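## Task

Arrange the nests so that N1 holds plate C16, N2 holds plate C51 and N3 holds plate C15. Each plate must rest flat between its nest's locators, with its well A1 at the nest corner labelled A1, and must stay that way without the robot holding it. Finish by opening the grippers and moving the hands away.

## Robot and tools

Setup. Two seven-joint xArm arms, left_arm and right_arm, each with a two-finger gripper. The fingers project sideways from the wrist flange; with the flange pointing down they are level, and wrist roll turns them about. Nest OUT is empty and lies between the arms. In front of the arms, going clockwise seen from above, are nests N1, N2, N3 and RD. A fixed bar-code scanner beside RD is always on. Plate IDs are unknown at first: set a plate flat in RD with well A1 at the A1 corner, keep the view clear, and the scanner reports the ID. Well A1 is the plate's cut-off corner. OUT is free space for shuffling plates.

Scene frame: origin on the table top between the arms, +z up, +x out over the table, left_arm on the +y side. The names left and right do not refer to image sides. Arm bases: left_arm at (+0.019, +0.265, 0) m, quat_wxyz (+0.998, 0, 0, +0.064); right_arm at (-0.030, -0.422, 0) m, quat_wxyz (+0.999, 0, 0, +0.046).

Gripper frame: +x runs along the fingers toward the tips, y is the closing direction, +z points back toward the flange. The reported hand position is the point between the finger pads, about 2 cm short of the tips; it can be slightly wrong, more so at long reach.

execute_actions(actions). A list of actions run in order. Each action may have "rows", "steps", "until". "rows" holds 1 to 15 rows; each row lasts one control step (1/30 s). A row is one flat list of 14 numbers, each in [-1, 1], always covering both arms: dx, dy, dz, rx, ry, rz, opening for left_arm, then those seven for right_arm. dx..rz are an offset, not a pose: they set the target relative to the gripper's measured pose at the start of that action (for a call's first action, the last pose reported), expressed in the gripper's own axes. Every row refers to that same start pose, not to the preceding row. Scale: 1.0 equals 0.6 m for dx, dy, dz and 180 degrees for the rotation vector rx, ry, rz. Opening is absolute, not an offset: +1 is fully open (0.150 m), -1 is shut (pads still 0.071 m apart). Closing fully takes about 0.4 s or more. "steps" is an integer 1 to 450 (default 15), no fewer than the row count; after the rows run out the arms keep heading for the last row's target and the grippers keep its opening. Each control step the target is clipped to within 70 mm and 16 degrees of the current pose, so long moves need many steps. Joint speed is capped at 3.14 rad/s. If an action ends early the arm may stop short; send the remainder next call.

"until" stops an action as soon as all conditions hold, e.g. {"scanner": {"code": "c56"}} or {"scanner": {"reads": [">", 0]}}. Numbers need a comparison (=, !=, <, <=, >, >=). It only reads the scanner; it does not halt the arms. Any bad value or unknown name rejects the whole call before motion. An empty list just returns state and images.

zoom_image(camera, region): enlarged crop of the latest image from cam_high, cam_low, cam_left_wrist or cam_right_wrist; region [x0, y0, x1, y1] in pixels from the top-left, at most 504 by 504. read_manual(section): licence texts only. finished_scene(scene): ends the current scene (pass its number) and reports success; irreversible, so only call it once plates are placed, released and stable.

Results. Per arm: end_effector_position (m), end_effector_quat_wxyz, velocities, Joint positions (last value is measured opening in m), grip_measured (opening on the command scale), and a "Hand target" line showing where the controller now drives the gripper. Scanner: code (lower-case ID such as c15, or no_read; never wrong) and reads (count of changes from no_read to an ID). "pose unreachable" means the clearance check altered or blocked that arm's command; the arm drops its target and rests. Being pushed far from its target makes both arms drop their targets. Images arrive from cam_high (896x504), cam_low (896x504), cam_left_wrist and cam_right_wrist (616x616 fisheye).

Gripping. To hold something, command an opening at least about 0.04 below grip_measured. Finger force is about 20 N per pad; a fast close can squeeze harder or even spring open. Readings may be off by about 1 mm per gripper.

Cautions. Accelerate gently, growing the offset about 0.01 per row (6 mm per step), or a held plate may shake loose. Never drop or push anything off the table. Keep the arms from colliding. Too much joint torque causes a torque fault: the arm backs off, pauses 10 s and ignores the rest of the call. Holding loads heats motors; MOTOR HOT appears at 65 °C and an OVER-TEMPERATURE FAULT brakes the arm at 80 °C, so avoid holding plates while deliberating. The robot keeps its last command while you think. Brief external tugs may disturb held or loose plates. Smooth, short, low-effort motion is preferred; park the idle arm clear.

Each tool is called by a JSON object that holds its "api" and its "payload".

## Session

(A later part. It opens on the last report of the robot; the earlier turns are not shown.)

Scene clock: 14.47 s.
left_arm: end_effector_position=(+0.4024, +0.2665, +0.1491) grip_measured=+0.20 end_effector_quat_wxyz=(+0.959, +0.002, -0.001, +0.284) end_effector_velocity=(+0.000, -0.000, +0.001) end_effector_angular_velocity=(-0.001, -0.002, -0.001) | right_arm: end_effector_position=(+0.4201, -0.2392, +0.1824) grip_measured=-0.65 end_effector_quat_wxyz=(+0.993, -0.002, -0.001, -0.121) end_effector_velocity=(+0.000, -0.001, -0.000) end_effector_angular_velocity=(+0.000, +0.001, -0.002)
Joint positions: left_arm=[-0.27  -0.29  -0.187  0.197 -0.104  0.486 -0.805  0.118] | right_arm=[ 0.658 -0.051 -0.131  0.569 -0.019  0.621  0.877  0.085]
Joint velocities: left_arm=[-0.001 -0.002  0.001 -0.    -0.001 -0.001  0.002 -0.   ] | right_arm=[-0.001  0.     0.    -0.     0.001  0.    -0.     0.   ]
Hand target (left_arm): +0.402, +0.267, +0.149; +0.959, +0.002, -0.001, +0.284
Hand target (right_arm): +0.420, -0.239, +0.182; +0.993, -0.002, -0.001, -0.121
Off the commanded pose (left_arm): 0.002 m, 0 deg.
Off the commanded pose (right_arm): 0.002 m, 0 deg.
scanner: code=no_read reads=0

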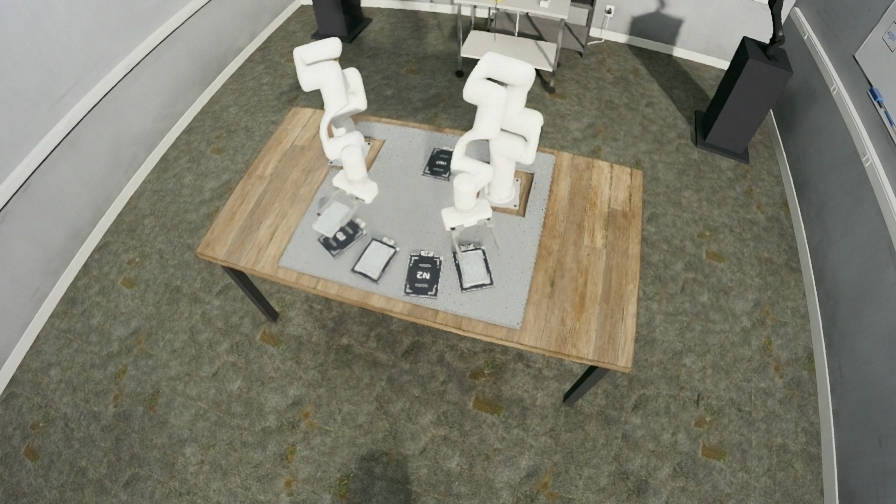

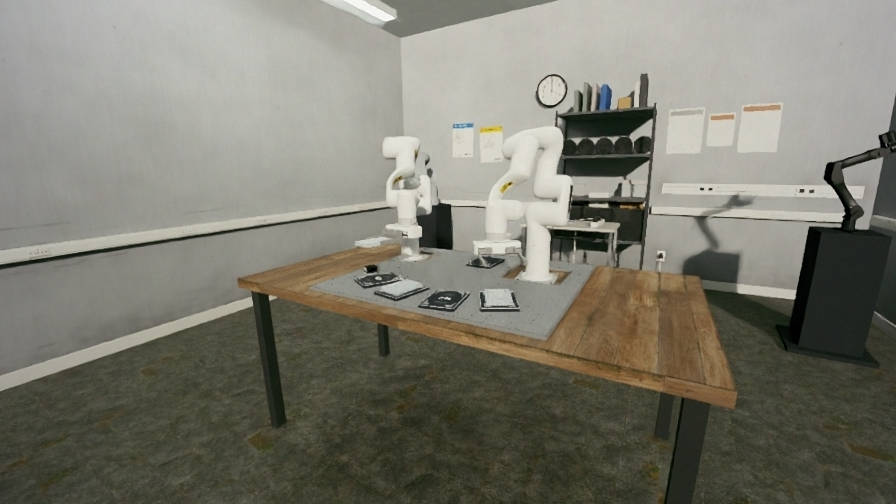

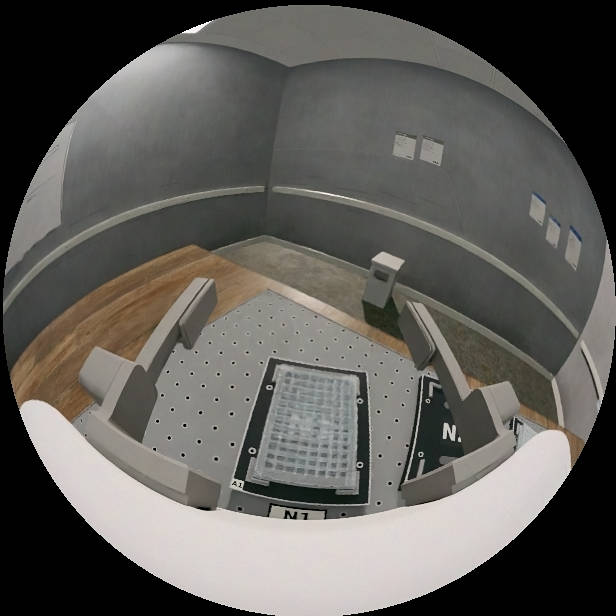

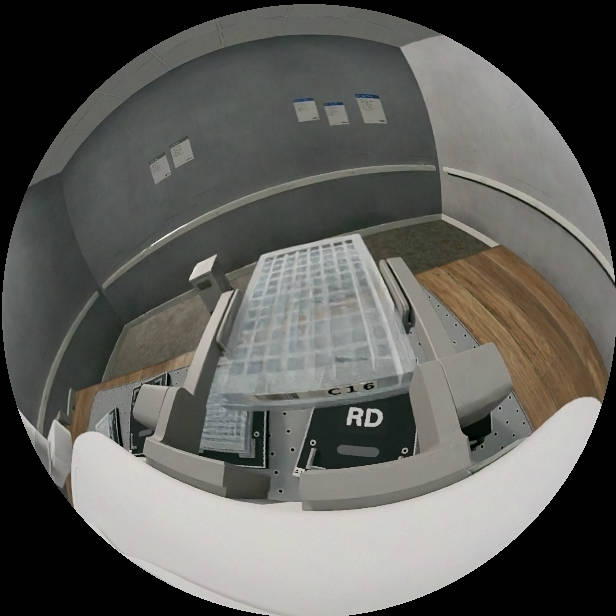

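{"api": "execute_actions", "payload": {"actions": [{"rows": [[-0.0333, -0.0167, -0.1485, 0, 0, 0, 0.2, 0, 0, 0, 0, 0, 0, -0.75]], "steps": 30}]}}

Scene clock: 15.77 s.
left_arm: end_effector_position=(+0.3915, +0.2475, +0.0605) grip_measured=+0.20 end_effector_quat_wxyz=(+0.959, +0.002, -0.001, +0.284) end_effector_velocity=(-0.000, +0.001, -0.000) end_effector_angular_velocity=(+0.003, -0.002, +0.002) | right_arm: end_effector_position=(+0.4201, -0.2392, +0.1824) grip_measured=-0.65 end_effector_quat_wxyz=(+0.993, -0.002, -0.001, -0.121) end_effector_velocity=(-0.000, -0.000, -0.000) end_effector_angular_velocity=(-0.001, -0.000, -0.000)
Joint positions: left_arm=[-0.499  0.174  0.009  0.207  0.069  0.035 -1.007  0.118] | right_arm=[ 0.658 -0.051 -0.131  0.569 -0.019  0.621  0.877  0.085]
Joint velocities: left_arm=[-0.021  0.004  0.022  0.001  0.008 -0.004 -0.01   0.   ] | right_arm=[ 0.     0.    -0.    -0.    -0.001 -0.     0.001  0.   ]
Hand target (left_arm): +0.391, +0.247, +0.060; +0.959, +0.002, -0.001, +0.284
Hand target (right_arm): +0.420, -0.239, +0.182; +0.993, -0.002, -0.001, -0.121
Off the commanded pose (left_arm): 0.001 m, 0 deg.
Off the commanded pose (right_arm): 0.000 m, 0 deg.
scanner: code=no_read reads=0

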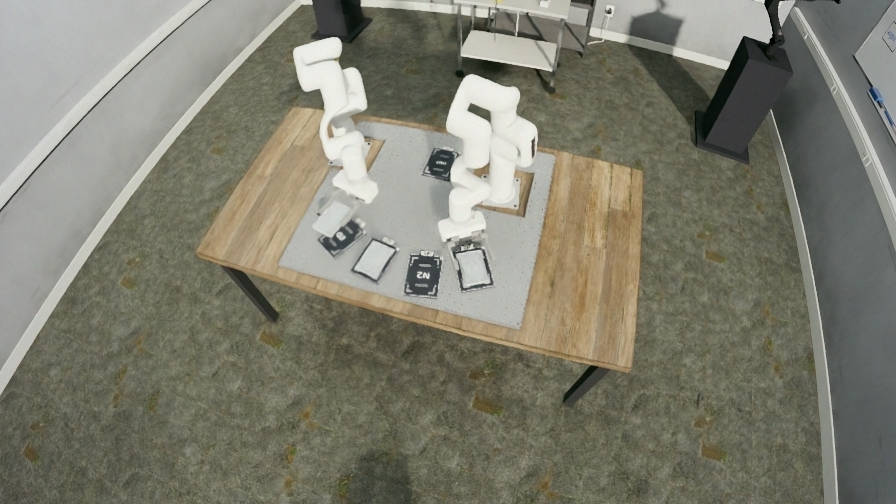

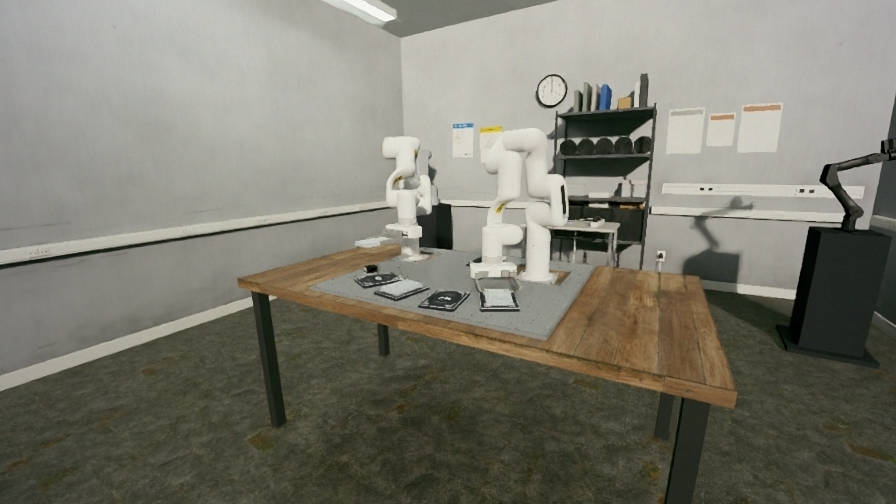

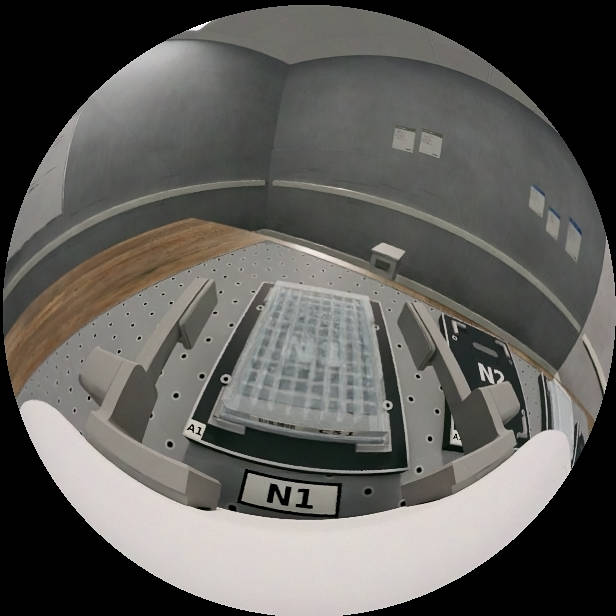

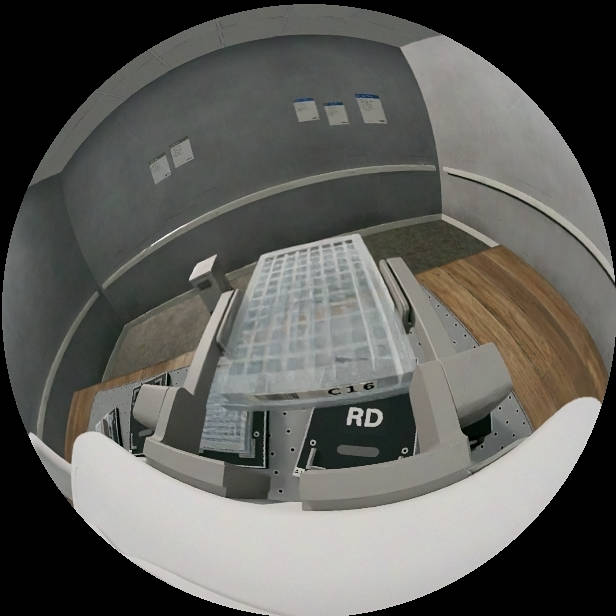

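{"api": "execute_actions", "payload": {"actions": [{"rows": [[0, -0.0067, -0.031, 0, 0, 0, 0.2, 0, 0, 0, 0, 0, 0, -0.75]], "steps": 20}]}}

{"api": "zoom_image", "payload": {"camera": "cam_left_wrist", "region": [80, 240, 530, 520]}}

{"api": "zoom_image", "payload": {"camera": "cam_low", "region": [420, 250, 580, 320]}}

Scene clock: 16.67 s.
left_arm: end_effector_position=(+0.3938, +0.2442, +0.0420) grip_measured=+0.20 end_effector_quat_wxyz=(+0.959, +0.002, -0.001, +0.284) end_effector_velocity=(-0.000, -0.001, -0.001) end_effector_angular_velocity=(+0.001, +0.002, -0.002) | right_arm: end_effector_position=(+0.4201, -0.2392, +0.1824) grip_measured=-0.65 end_effector_quat_wxyz=(+0.993, -0.002, -0.001, -0.121) end_effector_velocity=(-0.000, +0.000, -0.000) end_effector_angular_velocity=(+0.000, -0.000, +0.002)
Joint positions: left_arm=[-0.523  0.282  0.024  0.239  0.068 -0.042 -1.016  0.118] | right_arm=[ 0.658 -0.051 -0.131  0.569 -0.019  0.621  0.877  0.085]
Joint velocities: left_arm=[-0.002  0.001 -0.     0.    -0.     0.001  0.    -0.   ] | right_arm=[ 0.     0.     0.    -0.     0.    -0.001 -0.001  0.   ]
Hand target (left_arm): +0.394, +0.244, +0.042; +0.959, +0.002, -0.001, +0.284
Hand target (right_arm): +0.420, -0.239, +0.182; +0.993, -0.002, -0.001, -0.121
Off the commanded pose (left_arm): 0.000 m, 0 deg.
Off the commanded pose (right_arm): 0.000 m, 0 deg.
scanner: code=no_read reads=0

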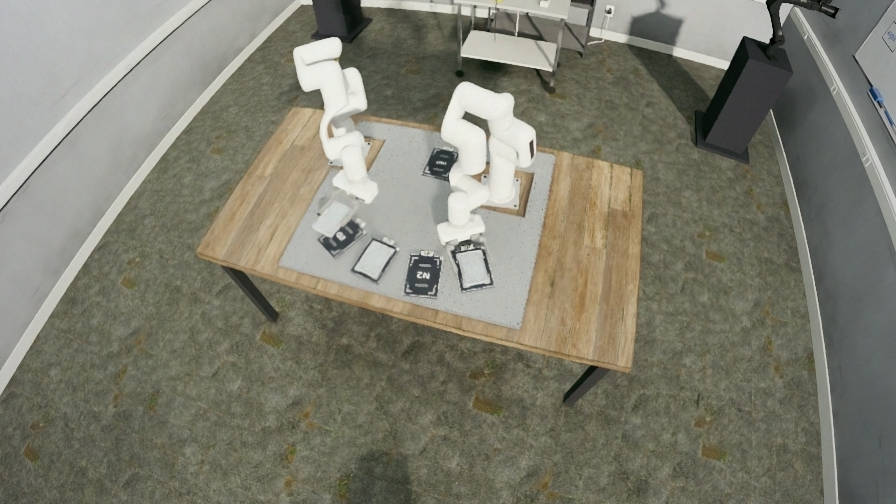

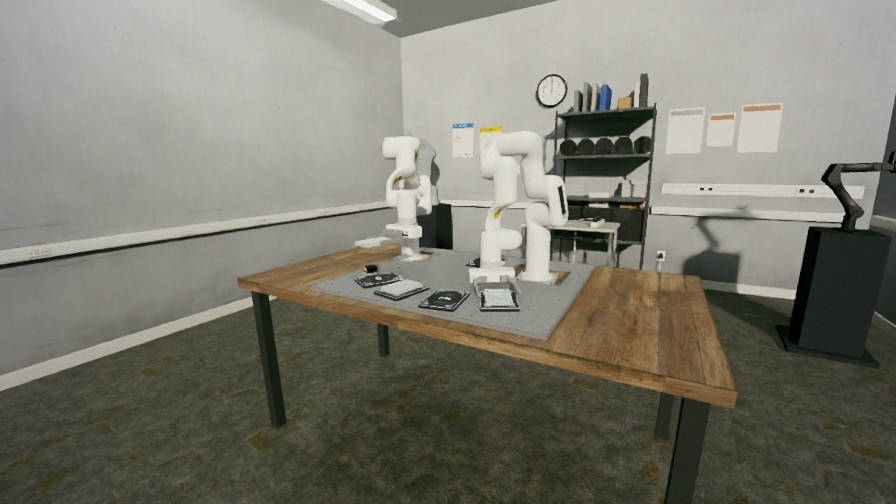

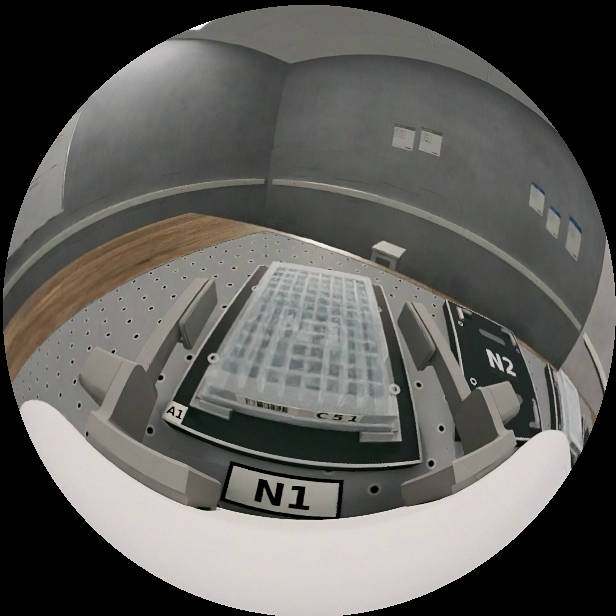

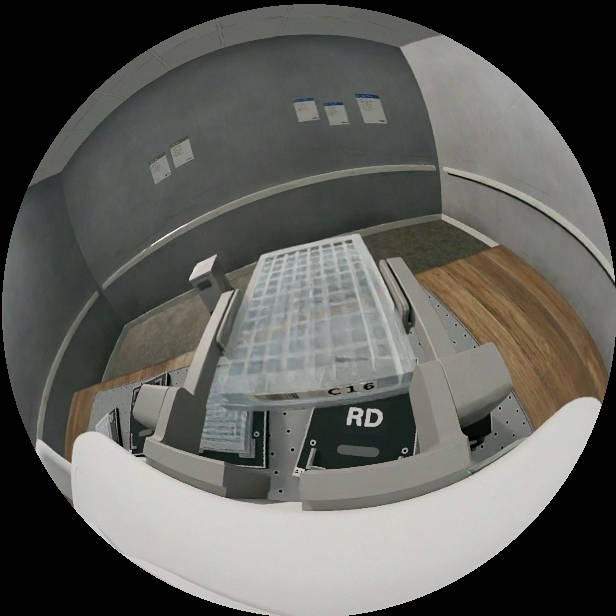

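Region (80, 240, 530, 520) of cam_left_wrist's 616x616 image, scaled by 1.120, with more detail than that image has; it fills the top 314 rows of this view, and the rest is white.

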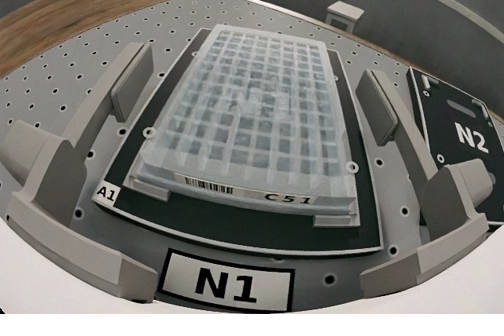

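Region (420, 250, 580, 320) of cam_low's 896x504 image, scaled by 3.150, with more detail than that image has; it fills the top 220 rows of this view, and the rest is white.

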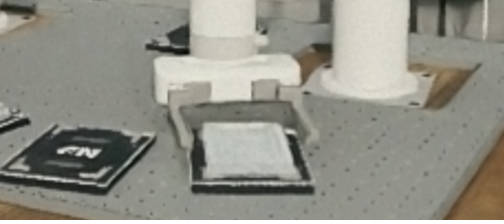

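{"api": "execute_actions", "payload": {"actions": [{"rows": [[0, 0, -0.02, 0, 0, 0, 0.2, 0, 0, 0, 0, 0, 0, -0.75]], "steps": 15}]}}

{"api": "zoom_image", "payload": {"camera": "cam_left_wrist", "region": [80, 240, 530, 520]}}

{"api": "zoom_image", "payload": {"camera": "cam_low", "region": [420, 250, 580, 320]}}

Scene clock: 17.30 s.
left_arm: end_effector_position=(+0.3945, +0.2442, +0.0321) grip_measured=+0.21 end_effector_quat_wxyz=(+0.958, -0.000, -0.003, +0.286) end_effector_velocity=(-0.000, +0.000, -0.003) end_effector_angular_velocity=(+0.002, +0.005, +0.002) | right_arm: end_effector_position=(+0.4201, -0.2392, +0.1824) grip_measured=-0.65 end_effector_quat_wxyz=(+0.993, -0.002, -0.001, -0.121) end_effector_velocity=(+0.000, -0.000, +0.000) end_effector_angular_velocity=(+0.000, -0.001, -0.001)
Joint positions: left_arm=[-0.529  0.343  0.03   0.254  0.068 -0.095 -1.02   0.119] | right_arm=[ 0.658 -0.051 -0.131  0.569 -0.019  0.621  0.877  0.085]
Joint velocities: left_arm=[ 0.     0.009  0.001  0.005  0.007  0.001 -0.008 -0.   ] | right_arm=[-0.     0.    -0.     0.    -0.    -0.     0.001  0.   ]
Hand target (left_arm): +0.394, +0.244, +0.030; +0.959, +0.002, -0.001, +0.284
Hand target (right_arm): +0.420, -0.239, +0.182; +0.993, -0.002, -0.001, -0.121
Off the commanded pose (left_arm): 0.002 m, 0 deg.
Off the commanded pose (right_arm): 0.000 m, 0 deg.
scanner: code=no_read reads=0

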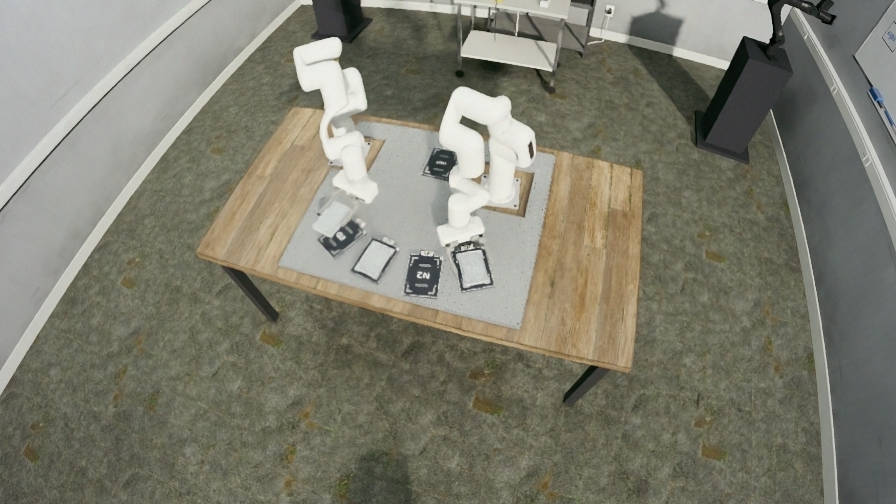

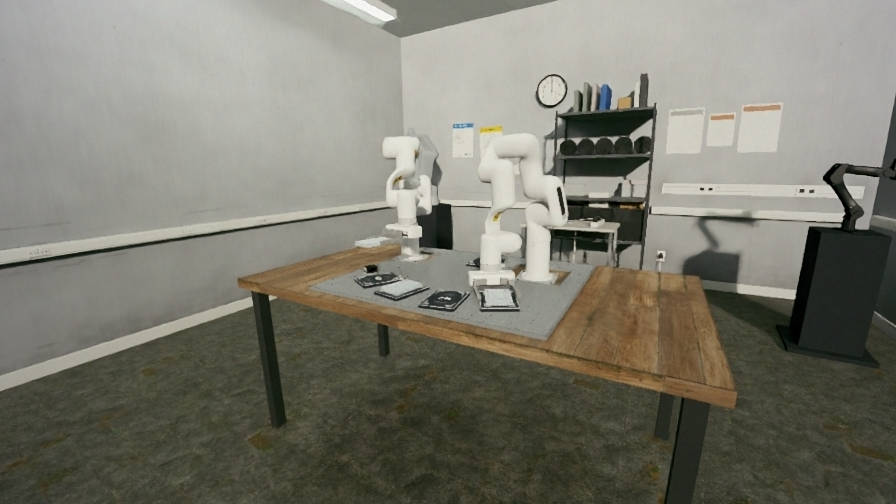

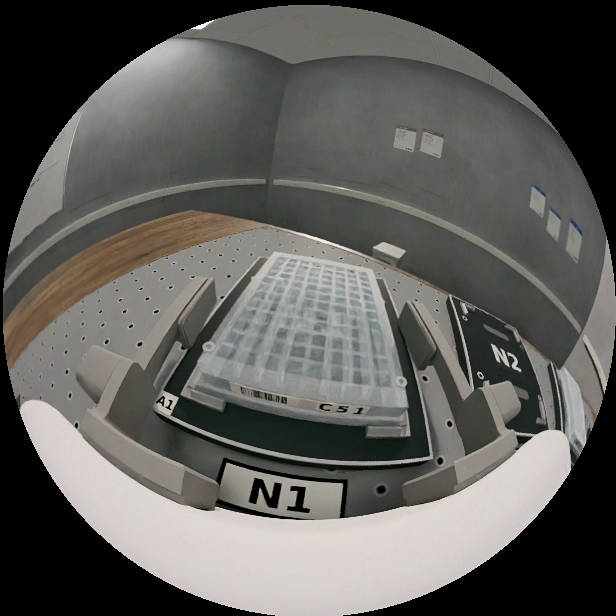

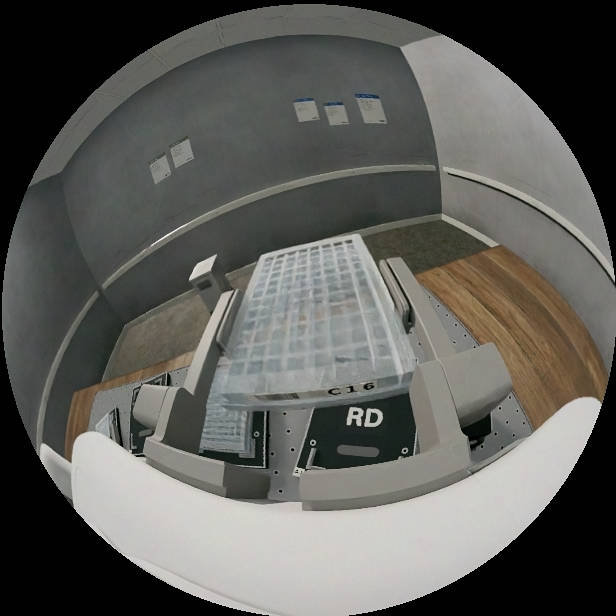

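Region (80, 240, 530, 520) of cam_left_wrist's 616x616 image, scaled by 1.120, with more detail than that image has; it fills the top 314 rows of this view, and the rest is white.

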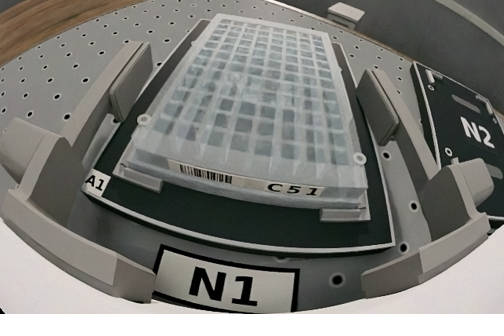

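Region (420, 250, 580, 320) of cam_low's 896x504 image, scaled by 3.150, with more detail than that image has; it fills the top 220 rows of this view, and the rest is white.

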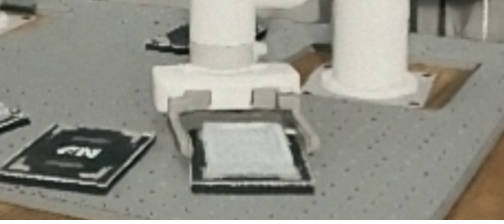

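{"api": "execute_actions", "payload": {"actions": [{"rows": [[0, 0, 0.0098, 0, 0, -0.025, 0.2, 0, 0, 0, 0, 0, 0, -0.75]], "steps": 20}]}}

{"api": "zoom_image", "payload": {"camera": "cam_left_wrist", "region": [80, 240, 530, 520]}}

Scene clock: 19.67 s.
left_arm: end_effector_position=(+0.3943, +0.2442, +0.0376) grip_measured=+0.20 end_effector_quat_wxyz=(+0.969, +0.000, -0.003, +0.248) end_effector_velocity=(+0.001, +0.000, +0.002) end_effector_angular_velocity=(-0.002, -0.006, +0.002) | right_arm: end_effector_position=(+0.4201, -0.2392, +0.1824) grip_measured=-0.65 end_effector_quat_wxyz=(+0.993, -0.002, -0.001, -0.121) end_effector_velocity=(-0.000, +0.000, -0.000) end_effector_angular_velocity=(-0.001, +0.000, +0.001)
Joint positions: left_arm=[-0.506  0.305  0.047  0.218  0.119 -0.092 -0.952  0.118] | right_arm=[ 0.658 -0.051 -0.131  0.569 -0.019  0.621  0.877  0.085]
Joint velocities: left_arm=[ 0.001 -0.005  0.    -0.002 -0.001 -0.002 -0.     0.   ] | right_arm=[ 0.    -0.     0.001 -0.    -0.     0.001 -0.     0.   ]
Hand target (left_arm): +0.394, +0.244, +0.038; +0.969, -0.000, -0.003, +0.248
Hand target (right_arm): +0.420, -0.239, +0.182; +0.993, -0.002, -0.001, -0.121
Off the commanded pose (left_arm): 0.000 m, 0 deg.
Off the commanded pose (right_arm): 0.000 m, 0 deg.
scanner: code=no_read reads=0

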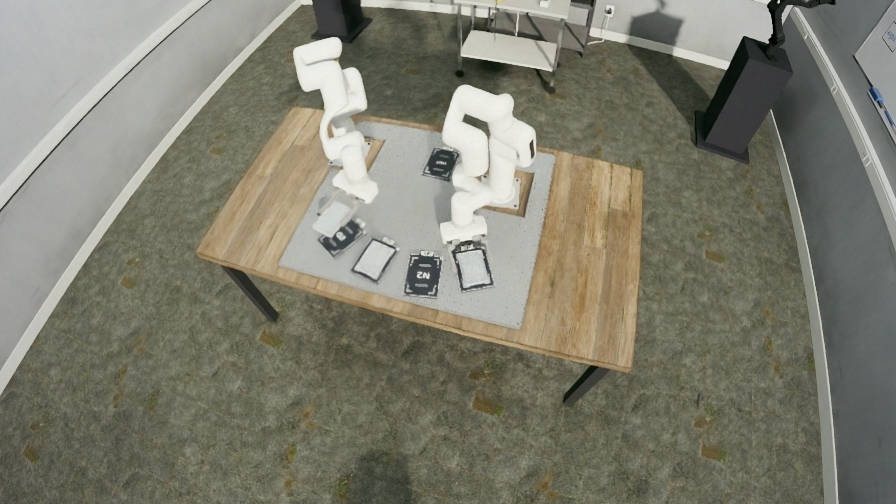

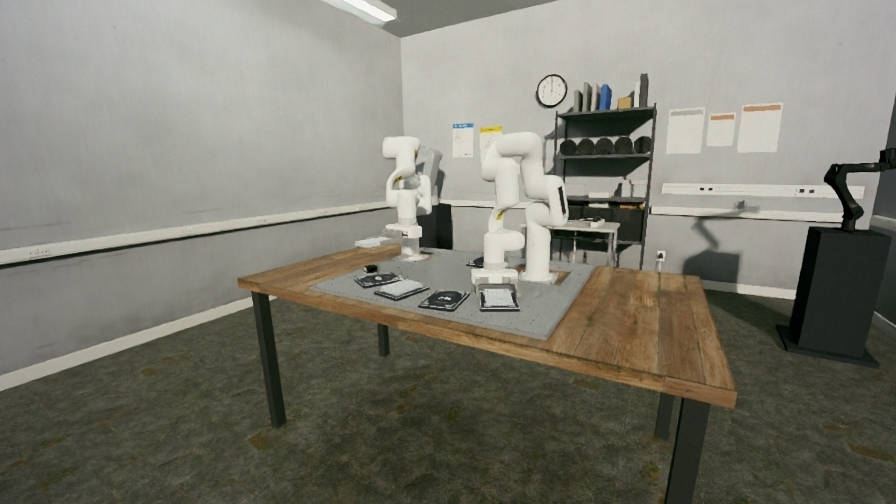

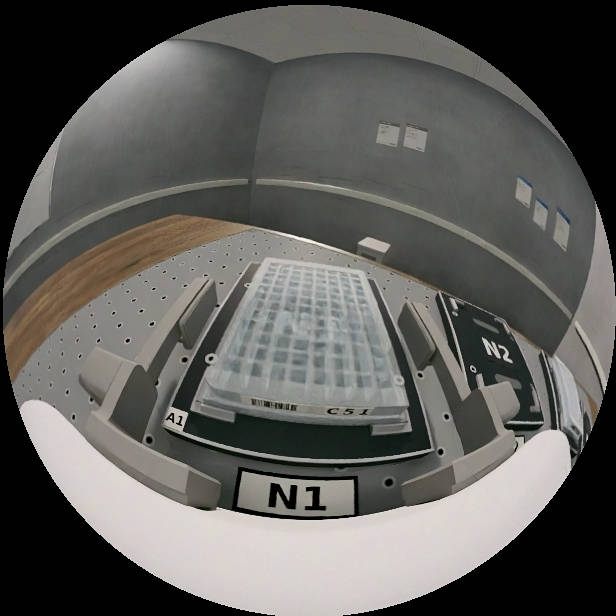

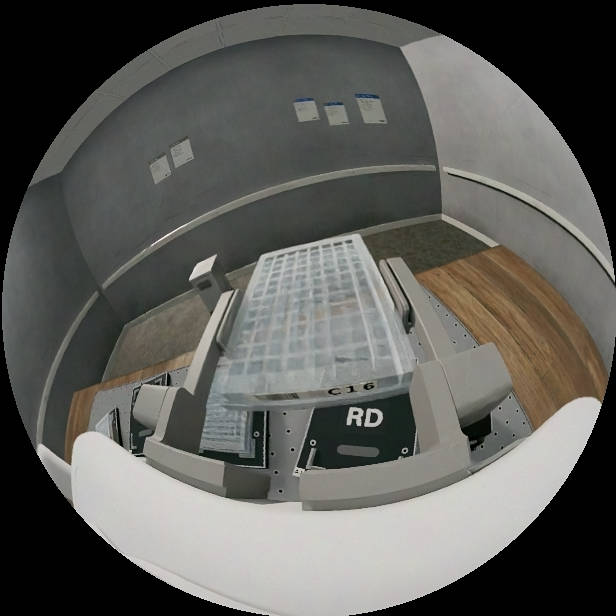

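Region (80, 240, 530, 520) of cam_left_wrist's 616x616 image, scaled by 1.120, with more detail than that image has; it fills the top 314 rows of this view, and the rest is white.

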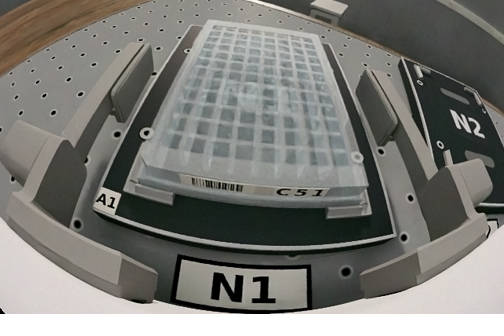

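{"api": "execute_actions", "payload": {"actions": [{"rows": [[0.008, 0, 0, 0, 0, 0, 0.2, 0, 0, 0, 0, 0, 0, -0.75]], "steps": 10}, {"rows": [[0, 0, 0, 0, 0, 0, -0.1, 0, 0, 0, 0, 0, 0, -0.75], [0, 0, 0, 0, 0, 0, -0.2, 0, 0, 0, 0, 0, 0, -0.75], [0, 0, 0, 0, 0, 0, -0.3, 0, 0, 0, 0, 0, 0, -0.75], [0, 0, 0, 0, 0, 0, -0.4, 0, 0, 0, 0, 0, 0, -0.75], [0, 0, 0, 0, 0, 0, -0.45, 0, 0, 0, 0, 0, 0, -0.75], [0, 0, 0, 0, 0, 0, -0.5, 0, 0, 0, 0, 0, 0, -0.75], [0, 0, 0, 0, 0, 0, -0.55, 0, 0, 0, 0, 0, 0, -0.75], [0, 0, 0, 0, 0, 0, -0.6, 0, 0, 0, 0, 0, 0, -0.75], [0, 0, 0, 0, 0, 0, -0.65, 0, 0, 0, 0, 0, 0, -0.75], [0, 0, 0, 0, 0, 0, -0.7, 0, 0, 0, 0, 0, 0, -0.75], [0, 0, 0, 0, 0, 0, -0.75, 0, 0, 0, 0, 0, 0, -0.75]], "steps": 25}]}}

Scene clock: 21.10 s.
left_arm: end_effector_position=(+0.3985, +0.2463, +0.0377) grip_measured=-0.65 end_effector_quat_wxyz=(+0.969, -0.000, -0.003, +0.247) end_effector_velocity=(+0.000, +0.000, +0.000) end_effector_angular_velocity=(+0.000, -0.000, +0.001) | right_arm: end_effector_position=(+0.4201, -0.2392, +0.1824) grip_measured=-0.65 end_effector_quat_wxyz=(+0.993, -0.002, -0.001, -0.121) end_effector_velocity=(-0.000, +0.000, -0.000) end_effector_angular_velocity=(+0.000, +0.001, -0.001)
Joint positions: left_arm=[-0.489  0.307  0.045  0.228  0.126 -0.085 -0.943  0.085] | right_arm=[ 0.658 -0.051 -0.131  0.569 -0.019  0.621  0.877  0.085]
Joint velocities: left_arm=[ 0.  0.  0.  0. -0.  0. -0.  0.] | right_arm=[ 0.001 -0.     0.     0.     0.001  0.001  0.001  0.   ]
Hand target (left_arm): +0.398, +0.246, +0.038; +0.969, +0.000, -0.003, +0.248
Hand target (right_arm): +0.420, -0.239, +0.182; +0.993, -0.002, -0.001, -0.121
Off the commanded pose (left_arm): 0.000 m, 0 deg.
Off the commanded pose (right_arm): 0.000 m, 0 deg.
scanner: code=no_read reads=0

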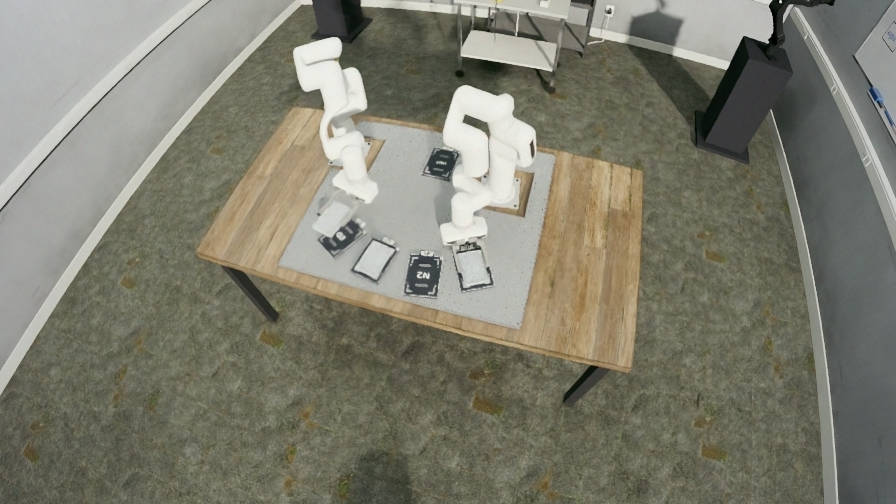

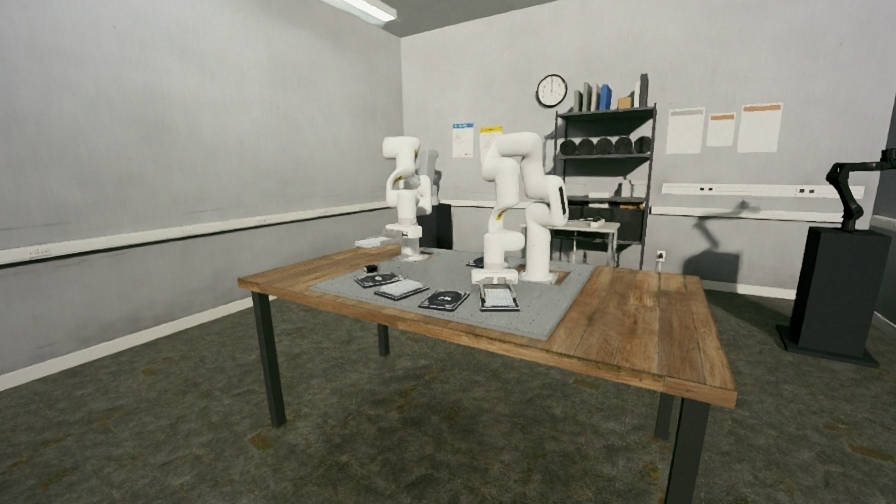

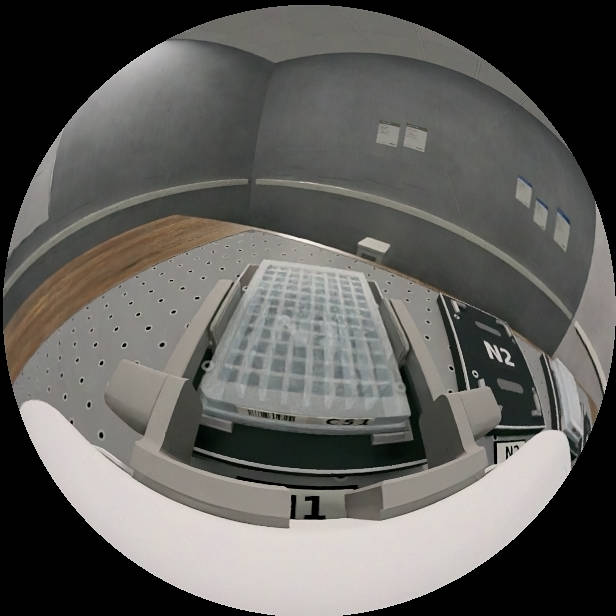

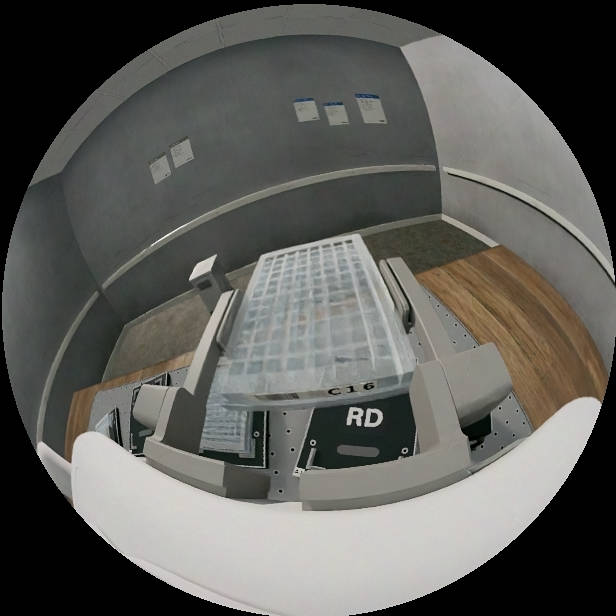

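{"api": "execute_actions", "payload": {"actions": [{"rows": [[0, 0, 0.004, 0, 0, 0, -0.75, 0, 0, 0, 0, 0, 0, -0.75], [0, 0, 0.008, 0, 0, 0, -0.75, 0, 0, 0, 0, 0, 0, -0.75], [0, 0, 0.013, 0, 0, 0, -0.75, 0, 0, 0, 0, 0, 0, -0.75], [0, 0, 0.018, 0, 0, 0, -0.75, 0, 0, 0, 0, 0, 0, -0.75], [0, 0, 0.024, 0, 0, 0, -0.75, 0, 0, 0, 0, 0, 0, -0.75], [0, 0, 0.03, 0, 0, 0, -0.75, 0, 0, 0, 0, 0, 0, -0.75], [0, 0, 0.035, 0, 0, 0, -0.75, 0, 0, 0, 0, 0, 0, -0.75], [0, 0, 0.04, 0, 0, 0, -0.75, 0, 0, 0, 0, 0, 0, -0.75], [0, 0, 0.045, 0, 0, 0, -0.75, 0, 0, 0, 0, 0, 0, -0.75], [0, 0, 0.05, 0, 0, 0, -0.75, 0, 0, 0, 0, 0, 0, -0.75]], "steps": 22}]}}

{"api": "zoom_image", "payload": {"camera": "cam_left_wrist", "region": [80, 240, 530, 520]}}

Scene clock: 22.10 s.
left_arm: end_effector_position=(+0.3981, +0.2464, +0.0673) grip_measured=-0.65 end_effector_quat_wxyz=(+0.969, +0.000, -0.003, +0.247) end_effector_velocity=(+0.001, -0.001, +0.001) end_effector_angular_velocity=(-0.003, -0.001, -0.003) | right_arm: end_effector_position=(+0.4201, -0.2392, +0.1824) grip_measured=-0.65 end_effector_quat_wxyz=(+0.993, -0.002, -0.001, -0.121) end_effector_velocity=(+0.000, +0.000, -0.000) end_effector_angular_velocity=(-0.001, +0.000, +0.002)
Joint positions: left_arm=[-0.432  0.135 -0.014  0.192  0.107  0.052 -0.926  0.085] | right_arm=[ 0.658 -0.051 -0.131  0.569 -0.019  0.621  0.877  0.085]
Joint velocities: left_arm=[ 0.013 -0.004 -0.016  0.    -0.009  0.003  0.009  0.   ] | right_arm=[ 0.     0.    -0.    -0.    -0.001  0.    -0.002  0.   ]
Hand target (left_arm): +0.398, +0.246, +0.068; +0.969, +0.000, -0.003, +0.247
Hand target (right_arm): +0.420, -0.239, +0.182; +0.993, -0.002, -0.001, -0.121
Off the commanded pose (left_arm): 0.000 m, 0 deg.
Off the commanded pose (right_arm): 0.000 m, 0 deg.
scanner: code=no_read reads=0

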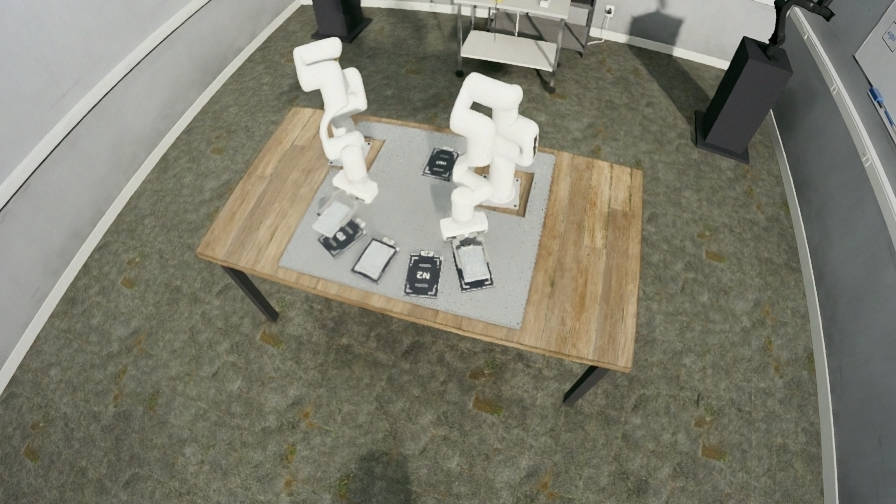

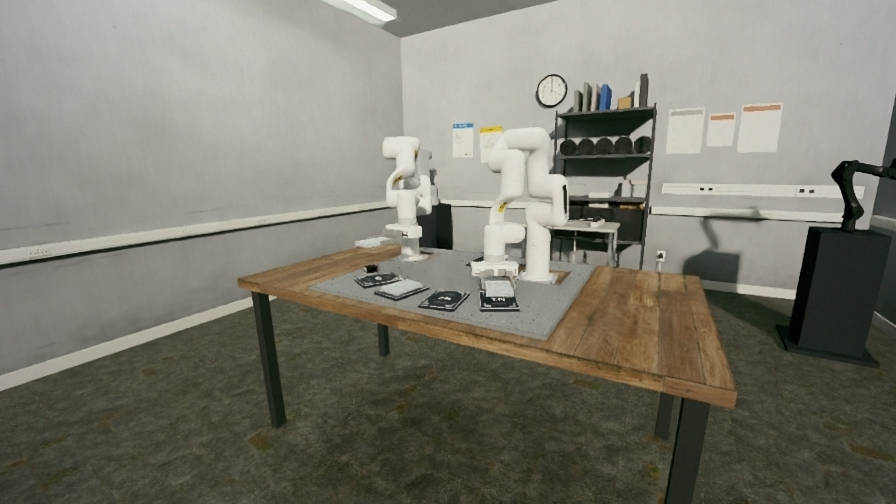

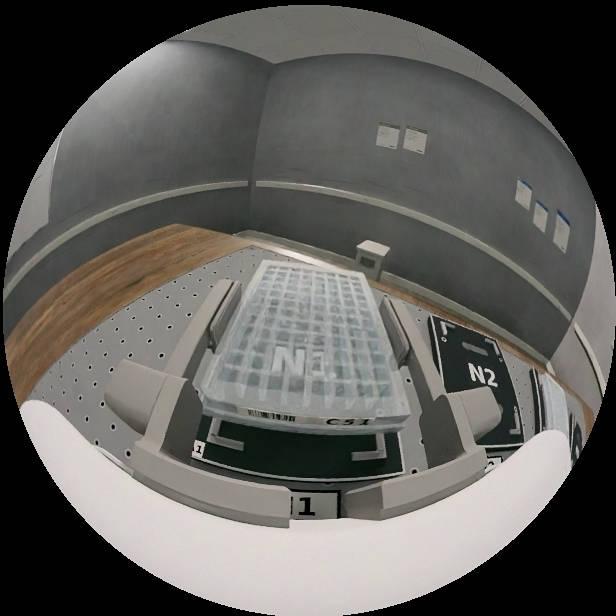

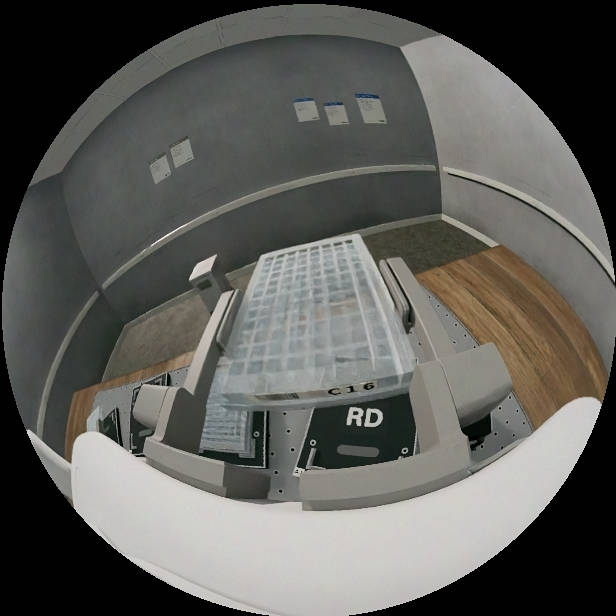

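Region (80, 240, 530, 520) of cam_left_wrist's 616x616 image, scaled by 1.120, with more detail than that image has; it fills the top 314 rows of this view, and the rest is white.

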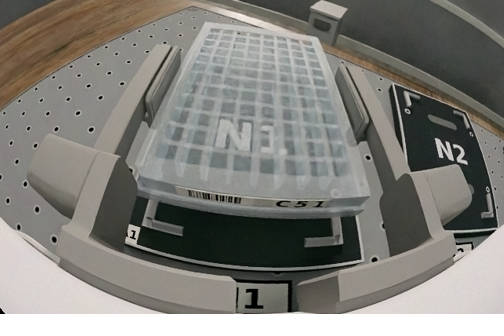

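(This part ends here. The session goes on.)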